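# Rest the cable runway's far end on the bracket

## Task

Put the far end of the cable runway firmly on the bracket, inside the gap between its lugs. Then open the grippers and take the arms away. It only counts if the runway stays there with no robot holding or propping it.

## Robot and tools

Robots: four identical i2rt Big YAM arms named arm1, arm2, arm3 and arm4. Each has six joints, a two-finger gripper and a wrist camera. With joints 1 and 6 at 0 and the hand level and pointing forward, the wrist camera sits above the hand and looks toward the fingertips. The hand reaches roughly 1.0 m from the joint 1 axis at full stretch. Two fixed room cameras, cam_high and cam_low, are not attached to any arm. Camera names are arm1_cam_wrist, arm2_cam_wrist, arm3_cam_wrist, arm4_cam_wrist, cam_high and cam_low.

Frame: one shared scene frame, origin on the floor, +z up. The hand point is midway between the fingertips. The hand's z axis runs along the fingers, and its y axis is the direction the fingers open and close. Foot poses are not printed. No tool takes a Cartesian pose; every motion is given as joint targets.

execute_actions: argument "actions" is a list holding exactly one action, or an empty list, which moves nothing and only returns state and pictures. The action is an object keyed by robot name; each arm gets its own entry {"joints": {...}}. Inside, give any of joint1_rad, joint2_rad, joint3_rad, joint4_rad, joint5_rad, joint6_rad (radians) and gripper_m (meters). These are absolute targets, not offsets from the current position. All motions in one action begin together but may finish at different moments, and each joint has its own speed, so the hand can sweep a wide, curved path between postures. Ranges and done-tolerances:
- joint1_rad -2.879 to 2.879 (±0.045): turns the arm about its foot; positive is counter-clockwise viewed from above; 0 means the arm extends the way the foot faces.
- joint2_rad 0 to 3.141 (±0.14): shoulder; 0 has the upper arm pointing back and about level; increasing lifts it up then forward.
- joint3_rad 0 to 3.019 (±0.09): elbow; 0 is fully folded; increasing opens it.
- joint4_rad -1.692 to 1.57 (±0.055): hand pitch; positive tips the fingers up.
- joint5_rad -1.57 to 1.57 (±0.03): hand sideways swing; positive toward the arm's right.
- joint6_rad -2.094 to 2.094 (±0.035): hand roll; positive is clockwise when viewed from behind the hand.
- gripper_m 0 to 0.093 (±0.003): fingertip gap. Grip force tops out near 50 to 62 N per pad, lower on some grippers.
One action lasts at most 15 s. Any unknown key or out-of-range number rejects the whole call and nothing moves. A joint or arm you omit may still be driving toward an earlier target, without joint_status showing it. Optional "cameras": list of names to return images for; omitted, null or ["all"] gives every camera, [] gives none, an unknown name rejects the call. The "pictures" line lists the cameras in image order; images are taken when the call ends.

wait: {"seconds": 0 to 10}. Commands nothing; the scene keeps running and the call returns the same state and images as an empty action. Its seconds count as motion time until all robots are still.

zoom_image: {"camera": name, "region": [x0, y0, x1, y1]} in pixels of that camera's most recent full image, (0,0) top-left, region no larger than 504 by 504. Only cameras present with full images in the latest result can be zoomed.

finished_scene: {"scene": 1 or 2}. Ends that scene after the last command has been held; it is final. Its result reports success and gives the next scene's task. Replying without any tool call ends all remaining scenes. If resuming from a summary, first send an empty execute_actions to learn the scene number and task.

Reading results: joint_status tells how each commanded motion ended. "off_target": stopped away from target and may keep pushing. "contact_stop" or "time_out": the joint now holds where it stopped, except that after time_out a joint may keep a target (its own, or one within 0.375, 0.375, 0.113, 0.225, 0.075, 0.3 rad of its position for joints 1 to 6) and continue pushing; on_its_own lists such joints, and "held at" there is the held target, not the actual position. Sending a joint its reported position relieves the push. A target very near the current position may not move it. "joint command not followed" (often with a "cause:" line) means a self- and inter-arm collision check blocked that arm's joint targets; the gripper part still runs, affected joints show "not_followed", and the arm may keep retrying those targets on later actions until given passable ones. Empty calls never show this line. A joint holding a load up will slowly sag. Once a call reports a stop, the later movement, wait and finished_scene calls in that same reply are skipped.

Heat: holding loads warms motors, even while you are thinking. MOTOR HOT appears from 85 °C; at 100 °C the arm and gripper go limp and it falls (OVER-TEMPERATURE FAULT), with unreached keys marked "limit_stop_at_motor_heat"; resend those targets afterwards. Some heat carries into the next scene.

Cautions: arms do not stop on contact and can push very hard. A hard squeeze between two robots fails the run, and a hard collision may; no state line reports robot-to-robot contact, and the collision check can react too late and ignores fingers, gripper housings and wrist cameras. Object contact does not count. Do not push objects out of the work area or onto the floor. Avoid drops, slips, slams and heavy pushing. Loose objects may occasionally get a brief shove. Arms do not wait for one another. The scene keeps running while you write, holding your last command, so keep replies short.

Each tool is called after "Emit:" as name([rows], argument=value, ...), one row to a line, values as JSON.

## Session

Emit:
execute_actions(actions=[])

Scene clock: 0.00 s.
Motor temperatures (°C, as the motors report them): arm1=[33 31 38 33 32 33] | arm2=[31 31 38 34 34 33] | arm3=[32 33 39 32 31 33] | arm4=[34 44 44 33 34 34]
arm1.joint_positions: joint1_rad=-0.193 joint2_rad=+0.471 joint3_rad=+1.407 joint4_rad=-1.341 joint5_rad=-0.024 joint6_rad=-0.197 gripper_m=+0.094
arm1.joint_status: not commanded
arm1.hand: x=-0.9378 y=-0.3219 z=+1.3742 quat_wxyz=(-0.474, +0.542, -0.636, -0.277) (m; scene frame)
arm2.joint_positions: joint1_rad=-0.378 joint2_rad=+0.481 joint3_rad=+1.399 joint4_rad=-1.287 joint5_rad=-0.159 joint6_rad=+0.019 gripper_m=+0.094
arm2.joint_status: not commanded
arm2.hand: x=-0.3499 y=+0.3578 z=+1.3487 quat_wxyz=(-0.365, -0.672, -0.468, +0.442) (m; scene frame)
arm3.joint_positions: joint1_rad=+0.402 joint2_rad=+0.552 joint3_rad=+1.400 joint4_rad=-1.380 joint5_rad=+0.284 joint6_rad=-0.323 gripper_m=+0.095
arm3.joint_status: not commanded
arm3.hand: x=+0.5615 y=-0.3490 z=+1.3466 quat_wxyz=(-0.393, +0.788, -0.351, -0.319) (m; scene frame)
arm4.joint_positions: joint1_rad=-0.321 joint2_rad=+0.523 joint3_rad=+1.437 joint4_rad=-1.150 joint5_rad=+0.121 joint6_rad=-0.188 gripper_m=+0.095
arm4.joint_status: not commanded
arm4.hand: x=+1.1552 y=+0.3075 z=+1.4310 quat_wxyz=(-0.298, -0.591, -0.519, +0.541) (m; scene frame)
pictures: arm1_cam_wrist, arm2_cam_wrist, arm3_cam_wrist, arm4_cam_wrist, cam_high, cam_low
Images, in order (width x height): arm1_cam_wrist 504x504, arm2_cam_wrist 504x504, arm3_cam_wrist 504x504, arm4_cam_wrist 504x504, cam_high 896x504, cam_low 896x504.

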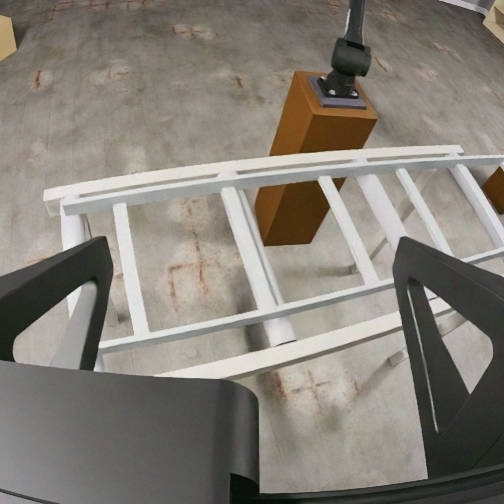

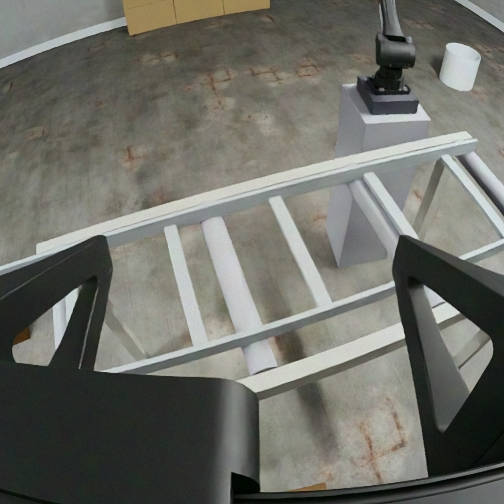

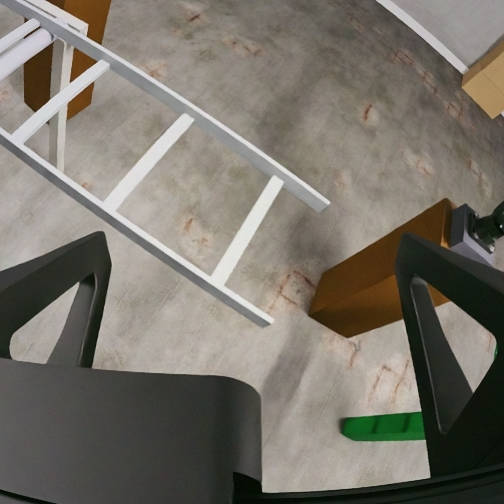

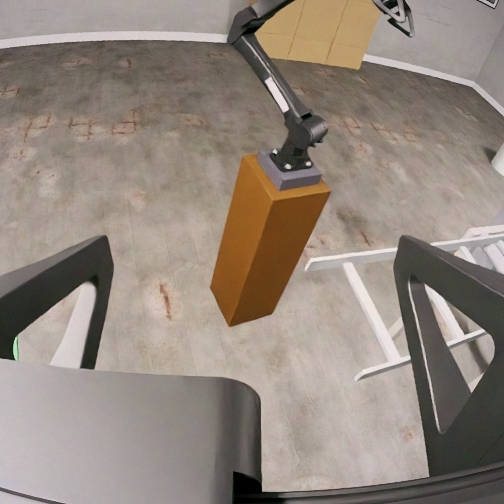

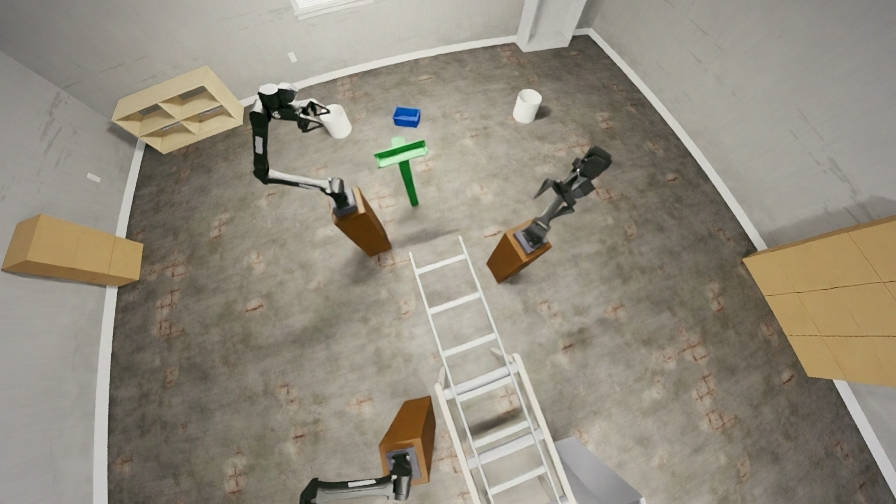

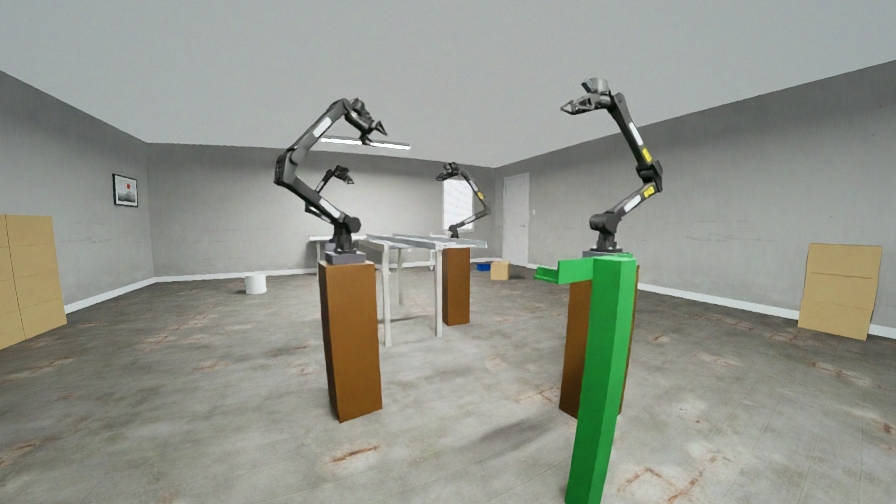

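Emit:
execute_actions([
  {"arm4": {"joints": {"joint1_rad": -0.963, "joint2_rad": 2.35, "joint3_rad": 2.27, "joint4_rad": -1.46, "joint5_rad": 0.0, "joint6_rad": -0.95}}},
], cameras=["arm4_cam_wrist", "cam_high", "cam_low"])

Scene clock: 10.60 s.
Motor temperatures (°C, as the motors report them): arm1=[33 31 41 33 32 33] | arm2=[31 31 40 35 34 33] | arm3=[32 33 42 32 31 33] | arm4=[34 44 47 33 34 34]
arm1.joint_positions: joint1_rad=-0.193 joint2_rad=+0.471 joint3_rad=+1.407 joint4_rad=-1.341 joint5_rad=-0.024 joint6_rad=-0.197 gripper_m=+0.094
arm1.joint_status: not commanded
arm1.hand: x=-0.9378 y=-0.3219 z=+1.3742 quat_wxyz=(-0.474, +0.542, -0.636, -0.277) (m; scene frame)
arm2.joint_positions: joint1_rad=-0.378 joint2_rad=+0.481 joint3_rad=+1.399 joint4_rad=-1.287 joint5_rad=-0.159 joint6_rad=+0.019 gripper_m=+0.094
arm2.joint_status: not commanded
arm2.hand: x=-0.3499 y=+0.3578 z=+1.3487 quat_wxyz=(-0.365, -0.672, -0.468, +0.442) (m; scene frame)
arm3.joint_positions: joint1_rad=+0.402 joint2_rad=+0.552 joint3_rad=+1.400 joint4_rad=-1.380 joint5_rad=+0.284 joint6_rad=-0.323 gripper_m=+0.095
arm3.joint_status: not commanded
arm3.hand: x=+0.5615 y=-0.3490 z=+1.3466 quat_wxyz=(-0.393, +0.788, -0.351, -0.319) (m; scene frame)
arm4.joint_positions: joint1_rad=-0.964 joint2_rad=+2.379 joint3_rad=+2.236 joint4_rad=-1.445 joint5_rad=+0.000 joint6_rad=-0.936 gripper_m=+0.095
arm4.joint_status: all done
arm4.hand: x=+0.6747 y=+0.0352 z=+0.8485 quat_wxyz=(+0.000, -0.682, -0.732, -0.011) (m; scene frame)
pictures: arm4_cam_wrist, cam_high, cam_low
Images, in order (width x height): arm4_cam_wrist 504x504, cam_high 896x504, cam_low 896x504.

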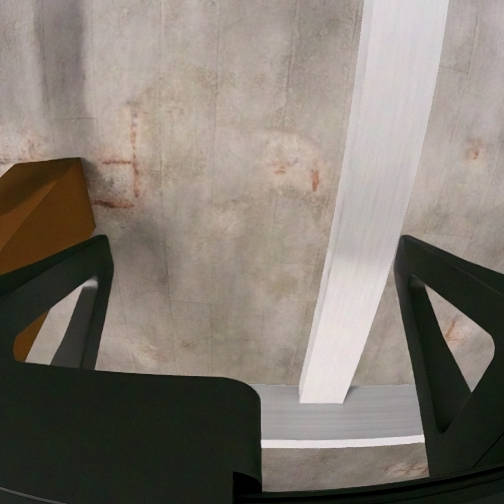

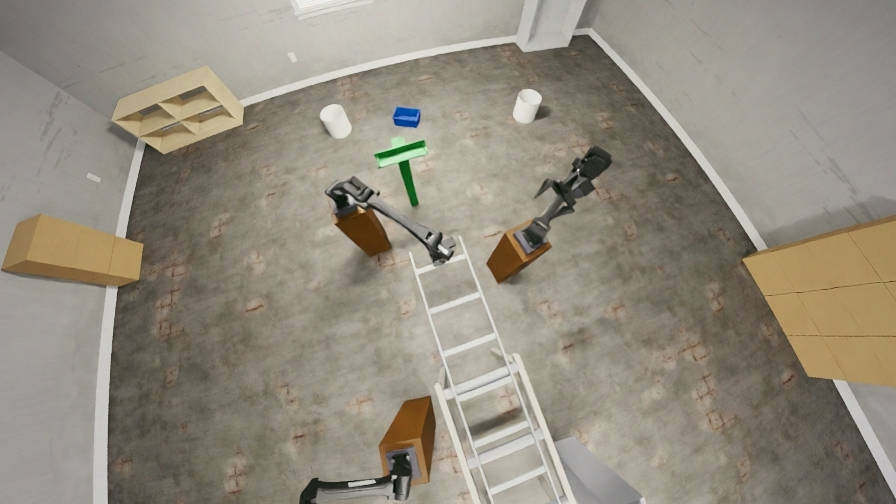

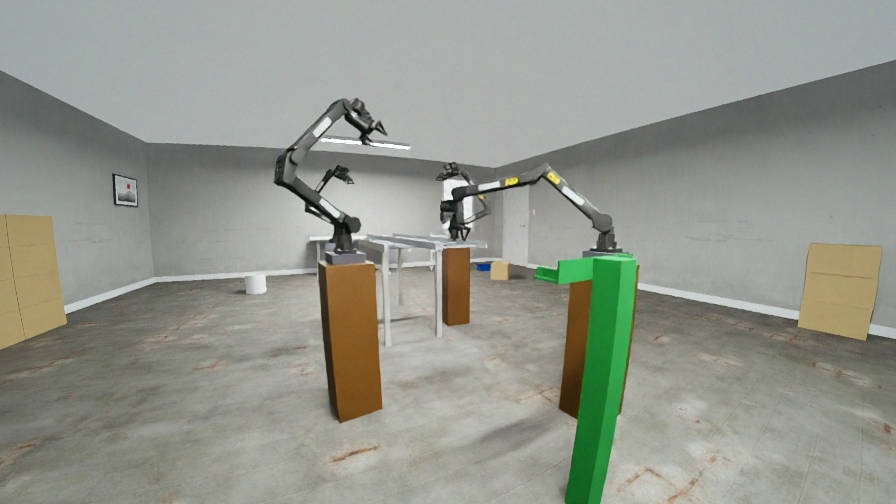

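Emit:
execute_actions([
  {"arm4": {"joints": {"joint1_rad": -0.99, "joint2_rad": 2.41, "joint3_rad": 2.365, "joint4_rad": -1.47, "joint6_rad": -0.975}}},
], cameras=["arm4_cam_wrist"])

Scene clock: 18.97 s.
Motor temperatures (°C, as the motors report them): arm1=[33 31 42 33 32 33] | arm2=[31 31 41 35 34 33] | arm3=[32 33 43 32 31 33] | arm4=[34 48 50 33 34 34]
arm1.joint_positions: joint1_rad=-0.193 joint2_rad=+0.471 joint3_rad=+1.407 joint4_rad=-1.341 joint5_rad=-0.024 joint6_rad=-0.197 gripper_m=+0.094
arm1.joint_status: not commanded
arm1.hand: x=-0.9378 y=-0.3219 z=+1.3742 quat_wxyz=(-0.474, +0.542, -0.636, -0.277) (m; scene frame)
arm2.joint_positions: joint1_rad=-0.378 joint2_rad=+0.481 joint3_rad=+1.399 joint4_rad=-1.287 joint5_rad=-0.159 joint6_rad=+0.019 gripper_m=+0.094
arm2.joint_status: not commanded
arm2.hand: x=-0.3499 y=+0.3578 z=+1.3487 quat_wxyz=(-0.365, -0.672, -0.468, +0.442) (m; scene frame)
arm3.joint_positions: joint1_rad=+0.402 joint2_rad=+0.552 joint3_rad=+1.400 joint4_rad=-1.380 joint5_rad=+0.284 joint6_rad=-0.323 gripper_m=+0.095
arm3.joint_status: not commanded
arm3.hand: x=+0.5615 y=-0.3490 z=+1.3466 quat_wxyz=(-0.393, +0.788, -0.351, -0.319) (m; scene frame)
arm4.joint_positions: joint1_rad=-0.990 joint2_rad=+2.395 joint3_rad=+2.306 joint4_rad=-1.456 joint5_rad=+0.000 joint6_rad=-0.961 gripper_m=+0.095
arm4.joint_status: all done
arm4.hand: x=+0.6500 y=+0.0392 z=+0.8643 quat_wxyz=(+0.003, -0.682, -0.731, +0.011) (m; scene frame)
pictures: arm4_cam_wrist
Images, in order (width x height): arm4_cam_wrist 504x504.

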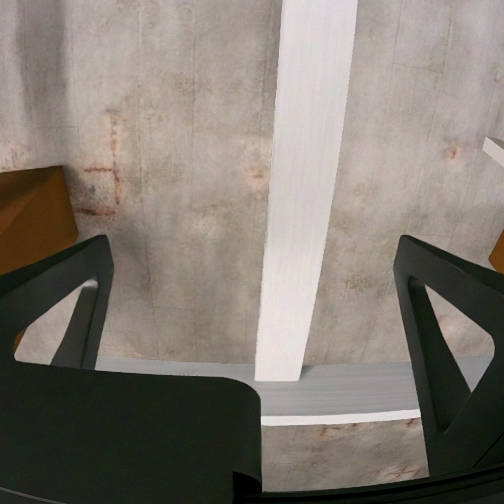

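Emit:
execute_actions([
  {"arm4": {"joints": {"joint2_rad": 2.49, "joint3_rad": 2.27, "joint4_rad": -1.36}}},
], cameras=["arm4_cam_wrist", "cam_low"])

Emit:
execute_actions([
  {"arm4": {"joints": {"gripper_m": 0.0}}},
], cameras=["arm4_cam_wrist", "cam_low"])

Scene clock: 25.40 s.
Motor temperatures (°C, as the motors report them): arm1=[33 31 43 33 32 33] | arm2=[31 31 42 35 34 33] | arm3=[32 33 43 32 31 33] | arm4=[34 50 52 33 34 34]
arm1.joint_positions: joint1_rad=-0.193 joint2_rad=+0.471 joint3_rad=+1.407 joint4_rad=-1.341 joint5_rad=-0.024 joint6_rad=-0.197 gripper_m=+0.094
arm1.joint_status: not commanded
arm1.hand: x=-0.9378 y=-0.3219 z=+1.3742 quat_wxyz=(-0.474, +0.542, -0.636, -0.277) (m; scene frame)
arm2.joint_positions: joint1_rad=-0.378 joint2_rad=+0.481 joint3_rad=+1.399 joint4_rad=-1.287 joint5_rad=-0.159 joint6_rad=+0.019 gripper_m=+0.094
arm2.joint_status: not commanded
arm2.hand: x=-0.3499 y=+0.3578 z=+1.3487 quat_wxyz=(-0.365, -0.672, -0.468, +0.442) (m; scene frame)
arm3.joint_positions: joint1_rad=+0.402 joint2_rad=+0.552 joint3_rad=+1.400 joint4_rad=-1.380 joint5_rad=+0.284 joint6_rad=-0.323 gripper_m=+0.095
arm3.joint_status: not commanded
arm3.hand: x=+0.5615 y=-0.3490 z=+1.3466 quat_wxyz=(-0.393, +0.788, -0.351, -0.319) (m; scene frame)
arm4.joint_positions: joint1_rad=-0.990 joint2_rad=+2.501 joint3_rad=+2.257 joint4_rad=-1.377 joint5_rad=+0.000 joint6_rad=-0.961 gripper_m=+0.095
arm4.joint_status: all done
arm4.hand: x=+0.6567 y=+0.0450 z=+0.7706 quat_wxyz=(-0.002, -0.681, -0.731, -0.027) (m; scene frame)
pictures: arm4_cam_wrist, cam_low
Images, in order (width x height): arm4_cam_wrist 504x504, cam_low 896x504.

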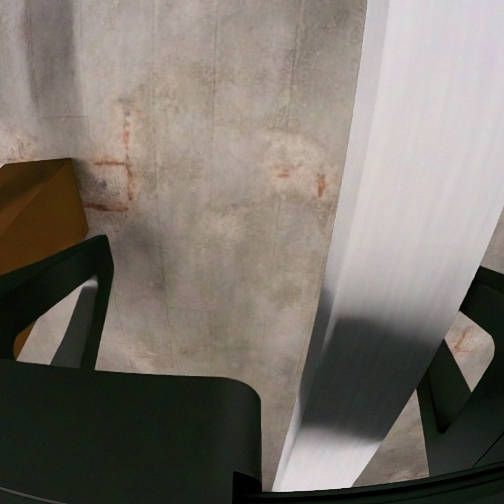

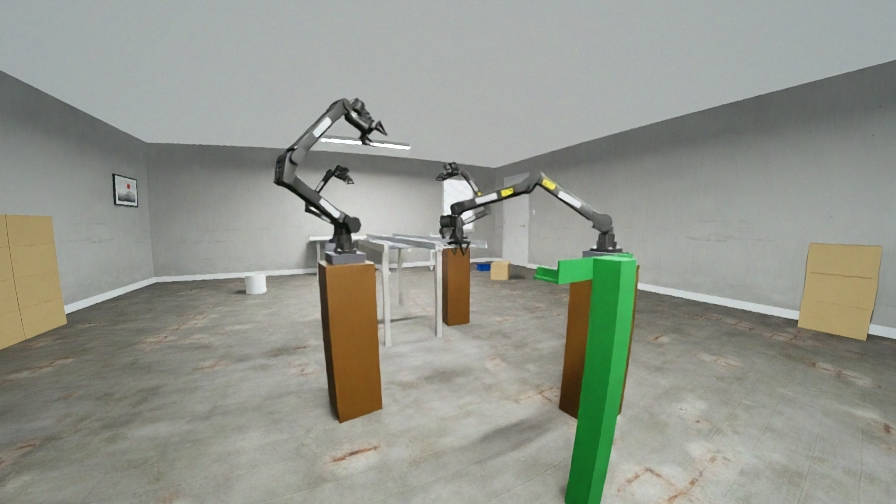

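Scene clock: 26.23 s.
Motor temperatures (°C, as the motors report them): arm1=[33 31 43 33 32 33] | arm2=[31 31 42 35 34 33] | arm3=[32 33 43 32 31 33] | arm4=[34 50 52 33 34 34]
arm1.joint_positions: joint1_rad=-0.193 joint2_rad=+0.471 joint3_rad=+1.407 joint4_rad=-1.341 joint5_rad=-0.024 joint6_rad=-0.197 gripper_m=+0.094
arm1.joint_status: not commanded
arm1.hand: x=-0.9378 y=-0.3219 z=+1.3742 quat_wxyz=(-0.474, +0.542, -0.636, -0.277) (m; scene frame)
arm2.joint_positions: joint1_rad=-0.378 joint2_rad=+0.481 joint3_rad=+1.399 joint4_rad=-1.287 joint5_rad=-0.159 joint6_rad=+0.019 gripper_m=+0.094
arm2.joint_status: not commanded
arm2.hand: x=-0.3499 y=+0.3578 z=+1.3487 quat_wxyz=(-0.365, -0.672, -0.468, +0.442) (m; scene frame)
arm3.joint_positions: joint1_rad=+0.402 joint2_rad=+0.552 joint3_rad=+1.400 joint4_rad=-1.380 joint5_rad=+0.284 joint6_rad=-0.323 gripper_m=+0.095
arm3.joint_status: not commanded
arm3.hand: x=+0.5615 y=-0.3490 z=+1.3466 quat_wxyz=(-0.393, +0.788, -0.351, -0.319) (m; scene frame)
arm4.joint_positions: joint1_rad=-0.996 joint2_rad=+2.501 joint3_rad=+2.255 joint4_rad=-1.359 joint5_rad=-0.005 joint6_rad=-0.927 gripper_m=+0.022
arm4.joint_status: gripper_m off_target (ended at +0.022, target +0.000)
arm4.hand: x=+0.6514 y=+0.0456 z=+0.7698 quat_wxyz=(-0.003, -0.696, -0.718, -0.019) (m; scene frame)
pictures: arm4_cam_wrist, cam_low
Images, in order (width x height): arm4_cam_wrist 504x504, cam_low 896x504.

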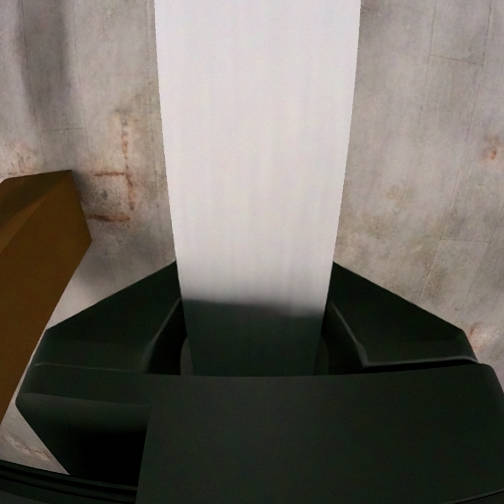

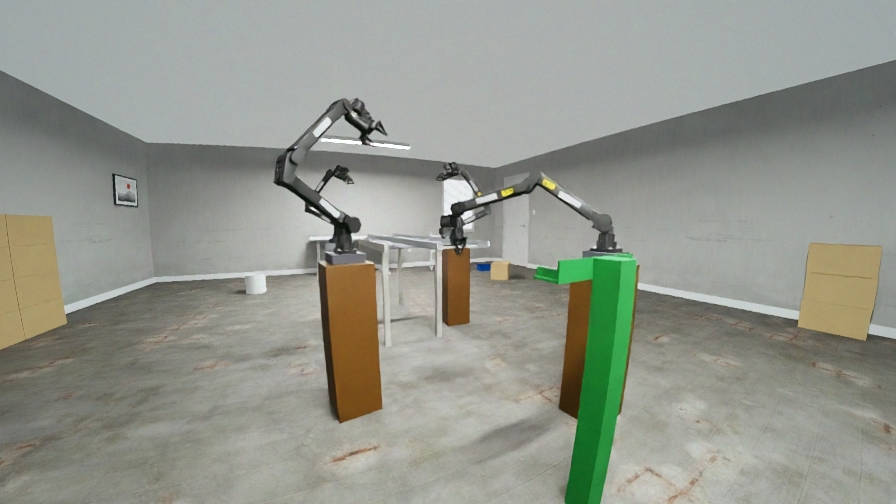

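Emit:
execute_actions([
  {"arm4": {"joints": {"joint1_rad": -0.78, "joint2_rad": 2.05, "joint3_rad": 1.75, "joint4_rad": -1.20, "joint6_rad": -0.73}}},
], cameras=["cam_high"])

Emit:
execute_actions([
  {"arm4": {"joints": {"joint1_rad": -0.51, "joint2_rad": 1.67, "joint3_rad": 1.44, "joint4_rad": -1.10, "joint6_rad": -0.46}}},
], cameras=["cam_high", "cam_low"])

Scene clock: 42.77 s.
Motor temperatures (°C, as the motors report them): arm1=[33 31 44 33 32 33] | arm2=[31 31 42 35 34 33] | arm3=[32 33 44 32 31 33] | arm4=[34 56 53 33 34 34]
arm1.joint_positions: joint1_rad=-0.193 joint2_rad=+0.471 joint3_rad=+1.407 joint4_rad=-1.341 joint5_rad=-0.024 joint6_rad=-0.197 gripper_m=+0.094
arm1.joint_status: not commanded
arm1.hand: x=-0.9378 y=-0.3219 z=+1.3742 quat_wxyz=(-0.474, +0.542, -0.636, -0.277) (m; scene frame)
arm2.joint_positions: joint1_rad=-0.378 joint2_rad=+0.481 joint3_rad=+1.399 joint4_rad=-1.287 joint5_rad=-0.159 joint6_rad=+0.019 gripper_m=+0.094
arm2.joint_status: not commanded
arm2.hand: x=-0.3499 y=+0.3578 z=+1.3487 quat_wxyz=(-0.365, -0.672, -0.468, +0.442) (m; scene frame)
arm3.joint_positions: joint1_rad=+0.402 joint2_rad=+0.552 joint3_rad=+1.400 joint4_rad=-1.380 joint5_rad=+0.284 joint6_rad=-0.323 gripper_m=+0.095
arm3.joint_status: not commanded
arm3.hand: x=+0.5615 y=-0.3490 z=+1.3466 quat_wxyz=(-0.393, +0.788, -0.351, -0.319) (m; scene frame)
arm4.joint_positions: joint1_rad=-0.789 joint2_rad=+2.194 joint3_rad=+1.668 joint4_rad=-1.183 joint5_rad=+0.005 joint6_rad=-0.707 gripper_m=+0.022
arm4.joint_status: joint2_rad time_out (moved -0.306 of -0.451); the others done
arm4.on_its_own: joint2_rad reads +2.194 and still pushes toward +2.050 since a time_out
arm4.hand: x=+0.8407 y=+0.0426 z=+0.7690 quat_wxyz=(+0.010, -0.699, -0.712, -0.071) (m; scene frame)
pictures: cam_high
Images, in order (width x height): cam_high 896x504.

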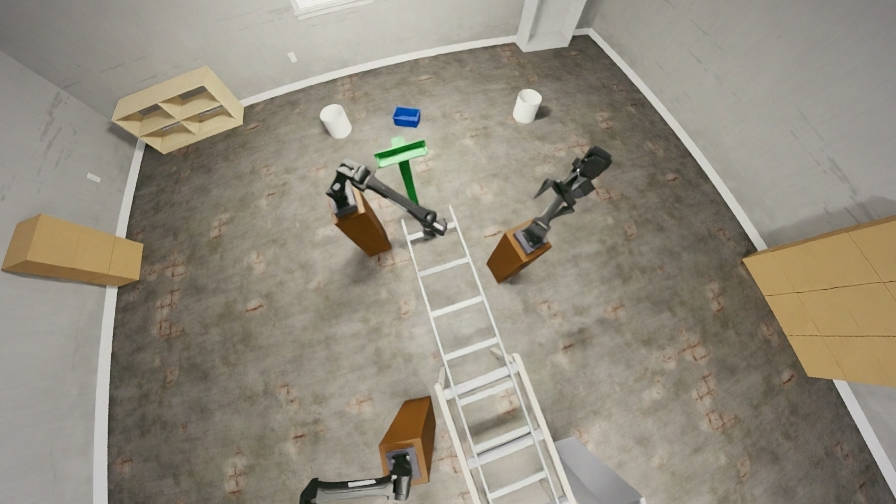

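not run: a stop came earlier in this reply.

Emit:
execute_actions([
  {"arm4": {"joints": {"joint1_rad": -0.51, "joint2_rad": 1.62, "joint3_rad": 1.44, "joint4_rad": -1.08, "joint6_rad": -0.44}}},
], cameras=["cam_high", "cam_low"])

Scene clock: 48.43 s.
Motor temperatures (°C, as the motors report them): arm1=[33 31 44 33 32 33] | arm2=[31 31 43 35 34 33] | arm3=[32 33 44 32 31 33] | arm4=[34 59 56 33 34 34]
arm1.joint_positions: joint1_rad=-0.193 joint2_rad=+0.471 joint3_rad=+1.407 joint4_rad=-1.341 joint5_rad=-0.024 joint6_rad=-0.197 gripper_m=+0.094
arm1.joint_status: not commanded
arm1.hand: x=-0.9378 y=-0.3219 z=+1.3742 quat_wxyz=(-0.474, +0.542, -0.636, -0.277) (m; scene frame)
arm2.joint_positions: joint1_rad=-0.378 joint2_rad=+0.481 joint3_rad=+1.399 joint4_rad=-1.287 joint5_rad=-0.159 joint6_rad=+0.019 gripper_m=+0.094
arm2.joint_status: not commanded
arm2.hand: x=-0.3499 y=+0.3578 z=+1.3487 quat_wxyz=(-0.365, -0.672, -0.468, +0.442) (m; scene frame)
arm3.joint_positions: joint1_rad=+0.402 joint2_rad=+0.552 joint3_rad=+1.400 joint4_rad=-1.380 joint5_rad=+0.284 joint6_rad=-0.323 gripper_m=+0.095
arm3.joint_status: not commanded
arm3.hand: x=+0.5615 y=-0.3490 z=+1.3466 quat_wxyz=(-0.393, +0.788, -0.351, -0.319) (m; scene frame)
arm4.joint_positions: joint1_rad=-0.521 joint2_rad=+1.794 joint3_rad=+1.318 joint4_rad=-1.096 joint5_rad=-0.010 joint6_rad=-0.429 gripper_m=+0.022
arm4.joint_status: joint2_rad time_out (moved -0.401 of -0.574); joint3_rad time_out (moved -0.350 of -0.228); the others done
arm4.on_its_own: joint2_rad reads +1.794 and still pushes toward +1.620 since a time_out; joint3_rad reads +1.318 and still pushes toward +1.431 since a time_out
arm4.hand: x=+1.0120 y=+0.0328 z=+0.8702 quat_wxyz=(-0.003, -0.705, -0.710, -0.004) (m; scene frame)
pictures: cam_high, cam_low
Images, in order (width x height): cam_high 896x504, cam_low 896x504.

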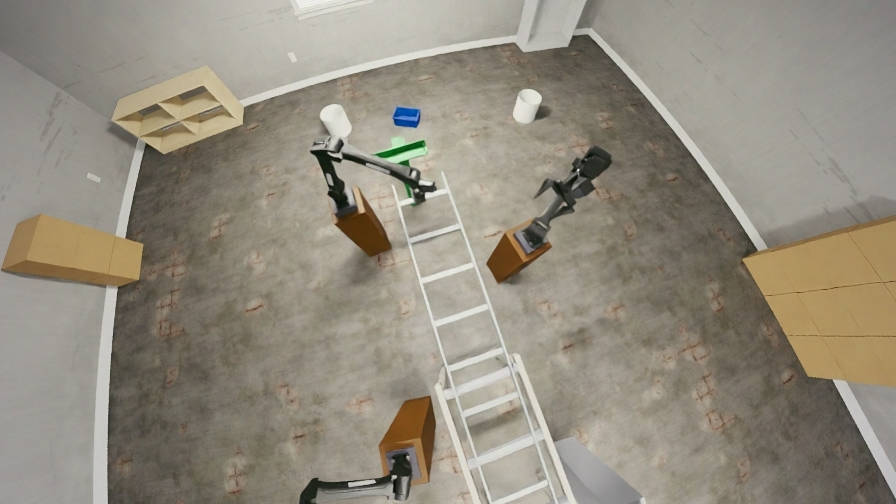

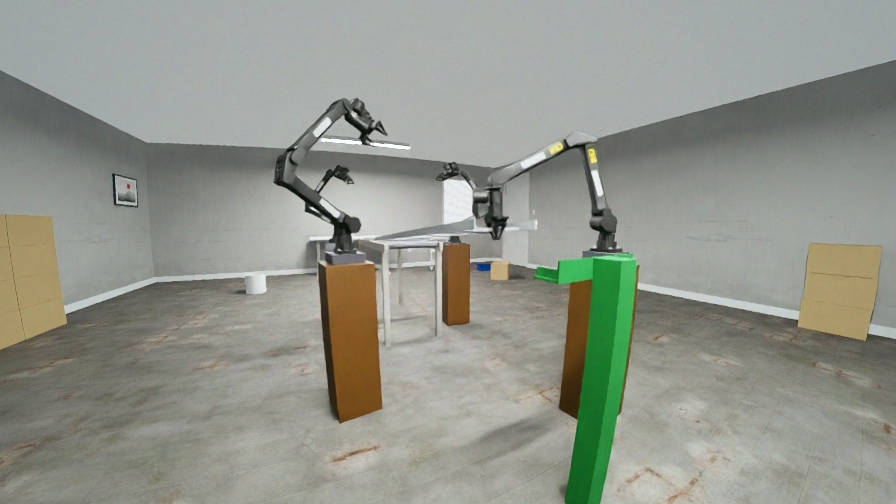

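Emit:
execute_actions([
  {"arm4": {"joints": {"joint1_rad": 0.0, "joint2_rad": 1.40, "joint3_rad": 1.10, "joint4_rad": -0.99, "joint6_rad": 0.07}}},
], cameras=["cam_high", "cam_low"])

Emit:
zoom_image(camera="cam_high", region=[340, 90, 480, 230])

Emit:
zoom_image(camera="cam_low", region=[480, 180, 680, 320])

Scene clock: 59.20 s.
Motor temperatures (°C, as the motors report them): arm1=[33 31 44 33 32 33] | arm2=[31 31 43 35 34 33] | arm3=[32 33 45 32 31 33] | arm4=[34 61 61 33 34 34]
arm1.joint_positions: joint1_rad=-0.193 joint2_rad=+0.471 joint3_rad=+1.407 joint4_rad=-1.341 joint5_rad=-0.024 joint6_rad=-0.197 gripper_m=+0.094
arm1.joint_status: not commanded
arm1.hand: x=-0.9378 y=-0.3219 z=+1.3742 quat_wxyz=(-0.474, +0.542, -0.636, -0.277) (m; scene frame)
arm2.joint_positions: joint1_rad=-0.378 joint2_rad=+0.481 joint3_rad=+1.399 joint4_rad=-1.287 joint5_rad=-0.159 joint6_rad=+0.019 gripper_m=+0.094
arm2.joint_status: not commanded
arm2.hand: x=-0.3499 y=+0.3578 z=+1.3487 quat_wxyz=(-0.365, -0.672, -0.468, +0.442) (m; scene frame)
arm3.joint_positions: joint1_rad=+0.402 joint2_rad=+0.552 joint3_rad=+1.400 joint4_rad=-1.380 joint5_rad=+0.284 joint6_rad=-0.323 gripper_m=+0.095
arm3.joint_status: not commanded
arm3.hand: x=+0.5615 y=-0.3490 z=+1.3466 quat_wxyz=(-0.393, +0.788, -0.351, -0.319) (m; scene frame)
arm4.joint_positions: joint1_rad=-0.002 joint2_rad=+1.566 joint3_rad=+0.993 joint4_rad=-0.981 joint5_rad=+0.003 joint6_rad=+0.060 gripper_m=+0.022
arm4.joint_status: joint2_rad time_out (moved -0.228 of -0.394); joint3_rad time_out (moved -0.325 of -0.218); the others done
arm4.on_its_own: joint2_rad reads +1.566 and still pushes toward +1.400 since a time_out; joint3_rad reads +0.993 and still pushes toward +1.100 since a time_out
arm4.hand: x=+1.2591 y=+0.0884 z=+0.8632 quat_wxyz=(-0.004, -0.694, -0.720, +0.005) (m; scene frame)
pictures: cam_high, cam_low
Images, in order (width x height): cam_high 896x504, cam_low 896x504.

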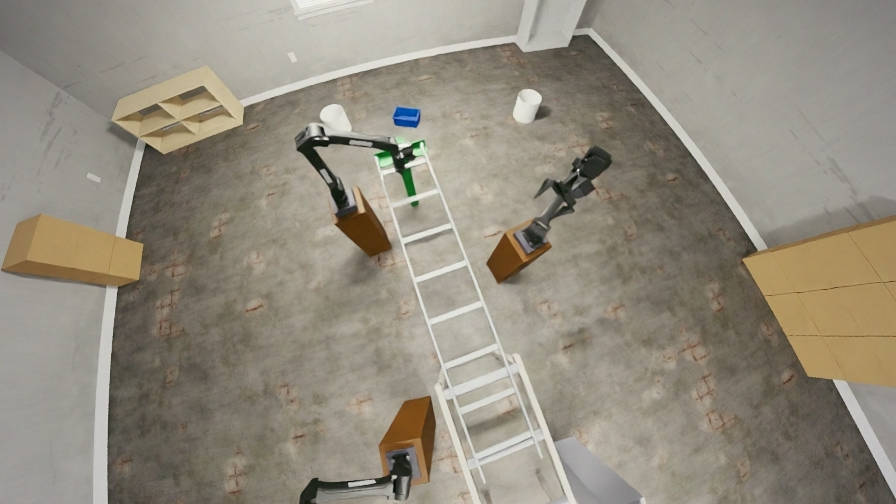

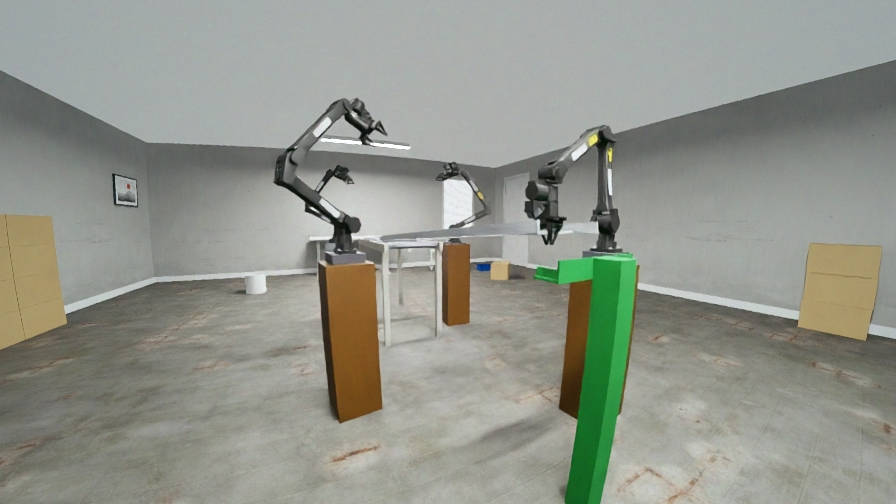

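Region (340, 90, 480, 230) of cam_high's 896x504 image, scaled by 3.600, with more detail than that image has.

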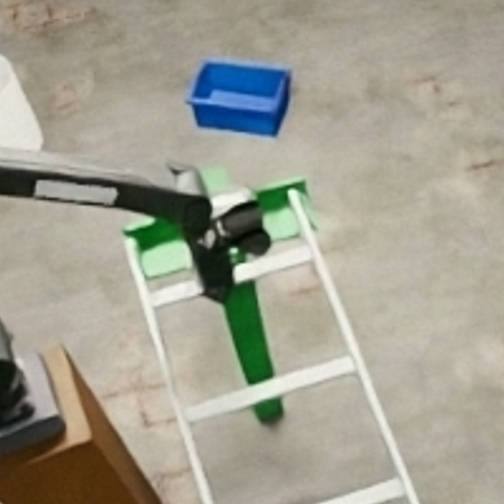

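Region (480, 180, 680, 320) of cam_low's 896x504 image, scaled by 2.520, with more detail than that image has; it fills the top 353 rows of this view, and the rest is white.

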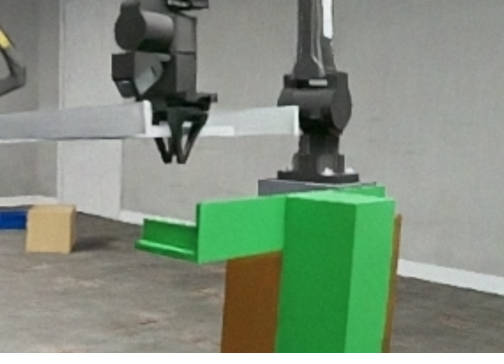

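Emit:
execute_actions([
  {"arm4": {"joints": {"joint1_rad": 0.16, "joint2_rad": 1.575, "joint3_rad": 1.10, "joint4_rad": -0.85, "joint6_rad": 0.22}}},
], cameras=["arm4_cam_wrist", "cam_high", "cam_low"])

Emit:
zoom_image(camera="cam_high", region=[340, 90, 480, 230])

Emit:
zoom_image(camera="cam_low", region=[480, 180, 680, 320])

Scene clock: 71.70 s.
Motor temperatures (°C, as the motors report them): arm1=[33 31 44 33 32 33] | arm2=[31 31 43 35 34 33] | arm3=[32 33 45 32 31 33] | arm4=[34 61 63 33 34 34]
arm1.joint_positions: joint1_rad=-0.193 joint2_rad=+0.471 joint3_rad=+1.407 joint4_rad=-1.341 joint5_rad=-0.024 joint6_rad=-0.197 gripper_m=+0.094
arm1.joint_status: not commanded
arm1.hand: x=-0.9378 y=-0.3219 z=+1.3742 quat_wxyz=(-0.474, +0.542, -0.636, -0.277) (m; scene frame)
arm2.joint_positions: joint1_rad=-0.378 joint2_rad=+0.481 joint3_rad=+1.399 joint4_rad=-1.287 joint5_rad=-0.159 joint6_rad=+0.019 gripper_m=+0.094
arm2.joint_status: not commanded
arm2.hand: x=-0.3499 y=+0.3578 z=+1.3487 quat_wxyz=(-0.365, -0.672, -0.468, +0.442) (m; scene frame)
arm3.joint_positions: joint1_rad=+0.402 joint2_rad=+0.552 joint3_rad=+1.400 joint4_rad=-1.380 joint5_rad=+0.284 joint6_rad=-0.323 gripper_m=+0.095
arm3.joint_status: not commanded
arm3.hand: x=+0.5615 y=-0.3490 z=+1.3466 quat_wxyz=(-0.393, +0.788, -0.351, -0.319) (m; scene frame)
arm4.joint_positions: joint1_rad=+0.203 joint2_rad=+1.734 joint3_rad=+0.992 joint4_rad=-0.834 joint5_rad=-0.012 joint6_rad=+0.265 gripper_m=+0.022
arm4.joint_status: joint2_rad time_out (moved +0.168 of +0.009); joint3_rad time_out (moved -0.001 of +0.107); joint6_rad time_out (moved +0.204 of +0.160); the others done
arm4.on_its_own: joint2_rad reads +1.734 and still pushes toward +1.575 since a time_out; joint3_rad reads +0.992 and still pushes toward +1.100 since a time_out; joint6_rad reads +0.265 and still pushes toward +0.220 since a time_out
arm4.hand: x=+1.3500 y=+0.0893 z=+0.7958 quat_wxyz=(+0.001, -0.693, -0.720, -0.008) (m; scene frame)
pictures: arm4_cam_wrist, cam_high, cam_low
Images, in order (width x height): arm4_cam_wrist 504x504, cam_high 896x504, cam_low 896x504.

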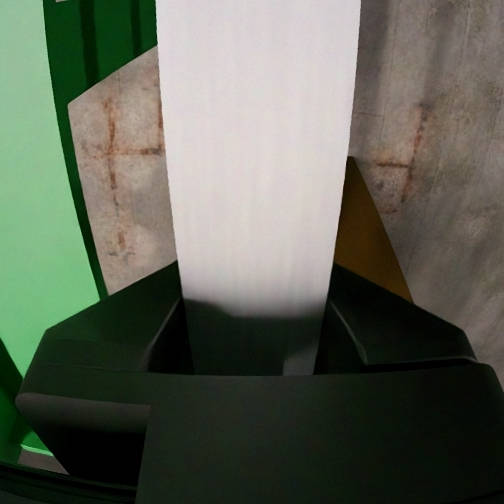

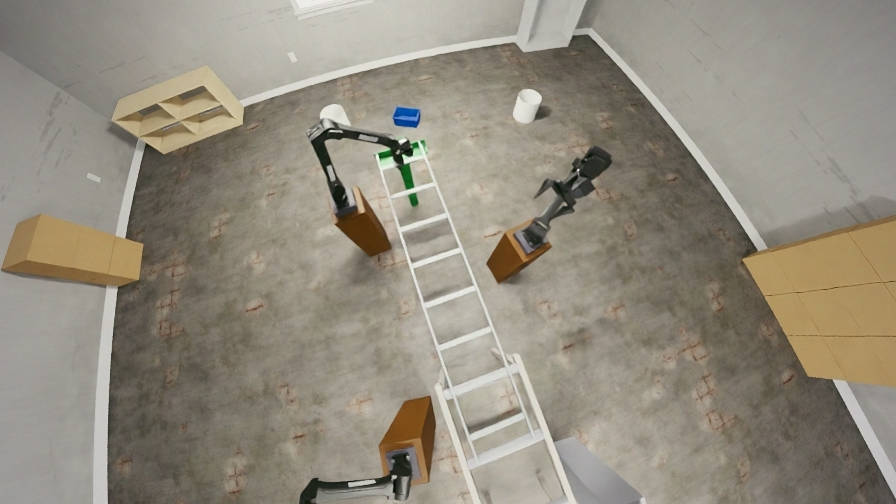

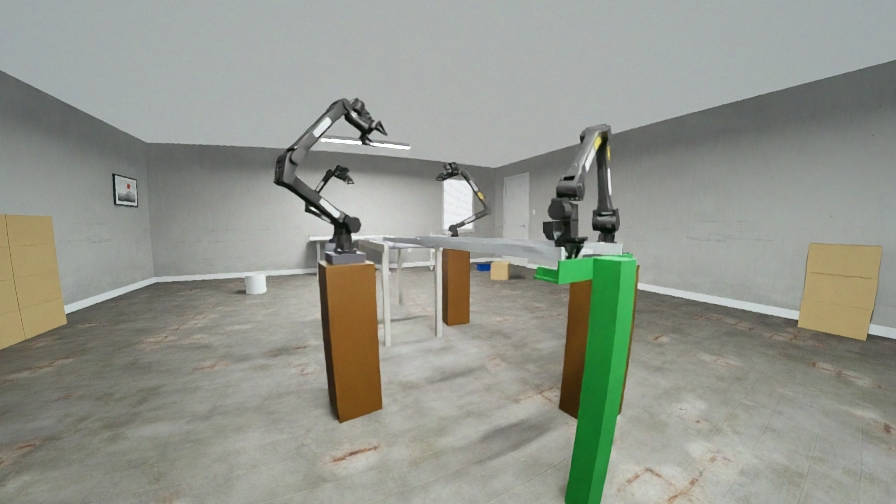

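Region (340, 90, 480, 230) of cam_high's 896x504 image, scaled by 3.600, with more detail than that image has.

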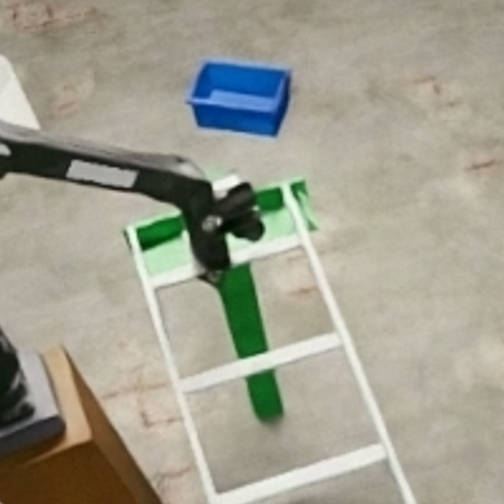

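Region (480, 180, 680, 320) of cam_low's 896x504 image, scaled by 2.520, with more detail than that image has; it fills the top 353 rows of this view, and the rest is white.

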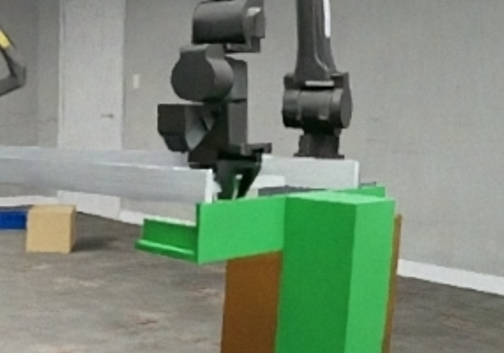

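Emit:
execute_actions([
  {"arm4": {"joints": {"joint1_rad": 0.17, "joint2_rad": 1.47, "joint3_rad": 1.10, "joint4_rad": -0.74, "joint6_rad": 0.24}}},
], cameras=["cam_high", "cam_low"])

Emit:
zoom_image(camera="cam_high", region=[340, 90, 480, 230])

Scene clock: 79.80 s.
Motor temperatures (°C, as the motors report them): arm1=[33 31 45 33 32 33] | arm2=[31 31 43 35 34 33] | arm3=[32 33 45 32 31 33] | arm4=[34 62 64 33 35 34]
arm1.joint_positions: joint1_rad=-0.193 joint2_rad=+0.471 joint3_rad=+1.407 joint4_rad=-1.341 joint5_rad=-0.024 joint6_rad=-0.197 gripper_m=+0.094
arm1.joint_status: not commanded
arm1.hand: x=-0.9378 y=-0.3219 z=+1.3742 quat_wxyz=(-0.474, +0.542, -0.636, -0.277) (m; scene frame)
arm2.joint_positions: joint1_rad=-0.378 joint2_rad=+0.481 joint3_rad=+1.399 joint4_rad=-1.287 joint5_rad=-0.159 joint6_rad=+0.019 gripper_m=+0.094
arm2.joint_status: not commanded
arm2.hand: x=-0.3499 y=+0.3578 z=+1.3487 quat_wxyz=(-0.365, -0.672, -0.468, +0.442) (m; scene frame)
arm3.joint_positions: joint1_rad=+0.402 joint2_rad=+0.552 joint3_rad=+1.400 joint4_rad=-1.380 joint5_rad=+0.284 joint6_rad=-0.323 gripper_m=+0.095
arm3.joint_status: not commanded
arm3.hand: x=+0.5615 y=-0.3490 z=+1.3466 quat_wxyz=(-0.393, +0.788, -0.351, -0.319) (m; scene frame)
arm4.joint_positions: joint1_rad=+0.205 joint2_rad=+1.646 joint3_rad=+0.992 joint4_rad=-0.802 joint5_rad=-0.028 joint6_rad=+0.279 gripper_m=+0.022
arm4.joint_status: joint2_rad time_out (moved -0.088 of -0.264); joint3_rad time_out (moved +0.000 of +0.108); joint4_rad time_out (moved +0.031 of +0.094); joint6_rad time_out (moved +0.015 of -0.025); the others done
arm4.on_its_own: joint2_rad reads +1.646 and still pushes toward +1.470 since a time_out; joint3_rad reads +0.992 and still pushes toward +1.100 since a time_out; joint4_rad reads -0.802 and still pushes toward -0.740 since a time_out; joint6_rad reads +0.279 and still pushes toward +0.240 since a time_out
arm4.hand: x=+1.3586 y=+0.0724 z=+0.8331 quat_wxyz=(-0.056, -0.697, -0.715, +0.013) (m; scene frame)
pictures: cam_high, cam_low
Images, in order (width x height): cam_high 896x504, cam_low 896x504.

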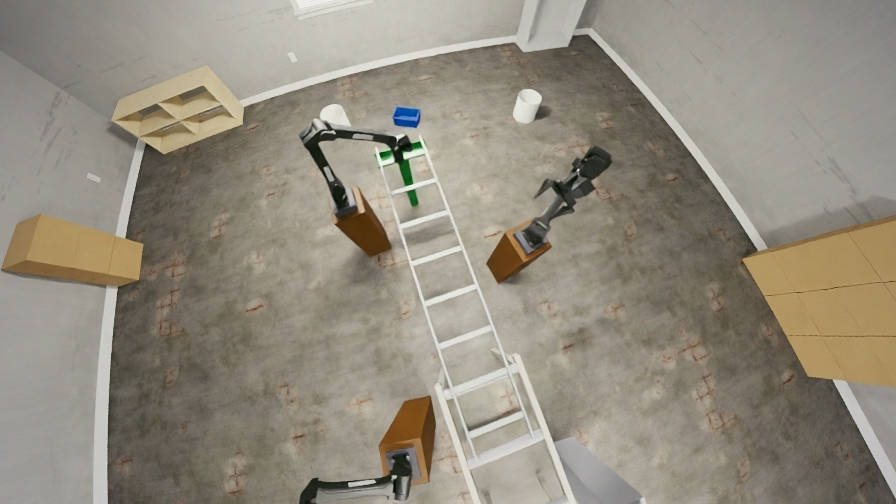

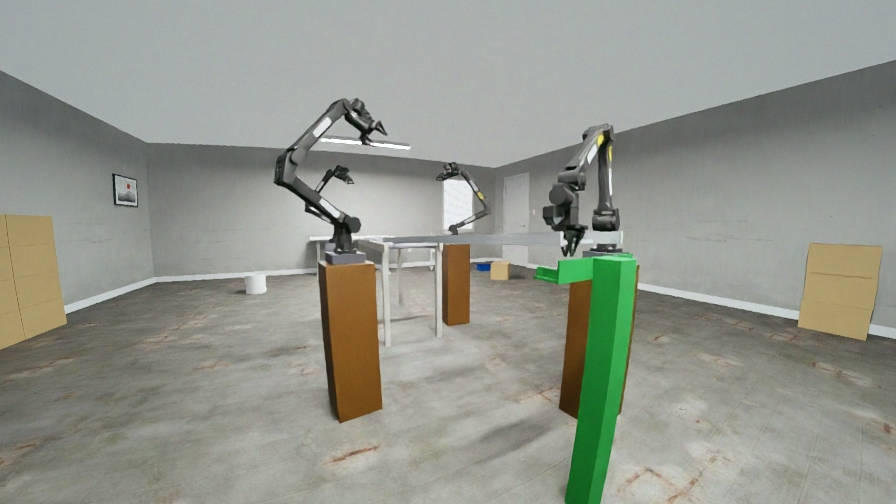

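Region (340, 90, 480, 230) of cam_high's 896x504 image, scaled by 3.600, with more detail than that image has.

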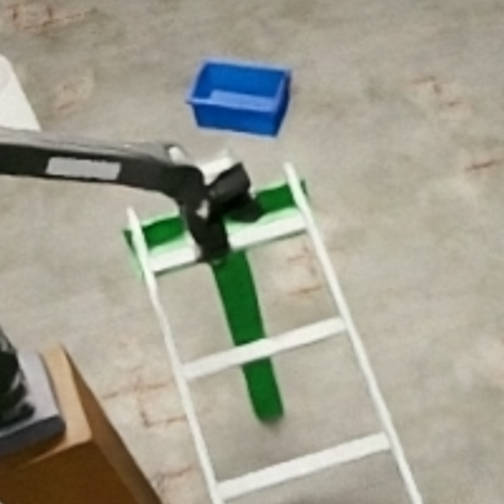

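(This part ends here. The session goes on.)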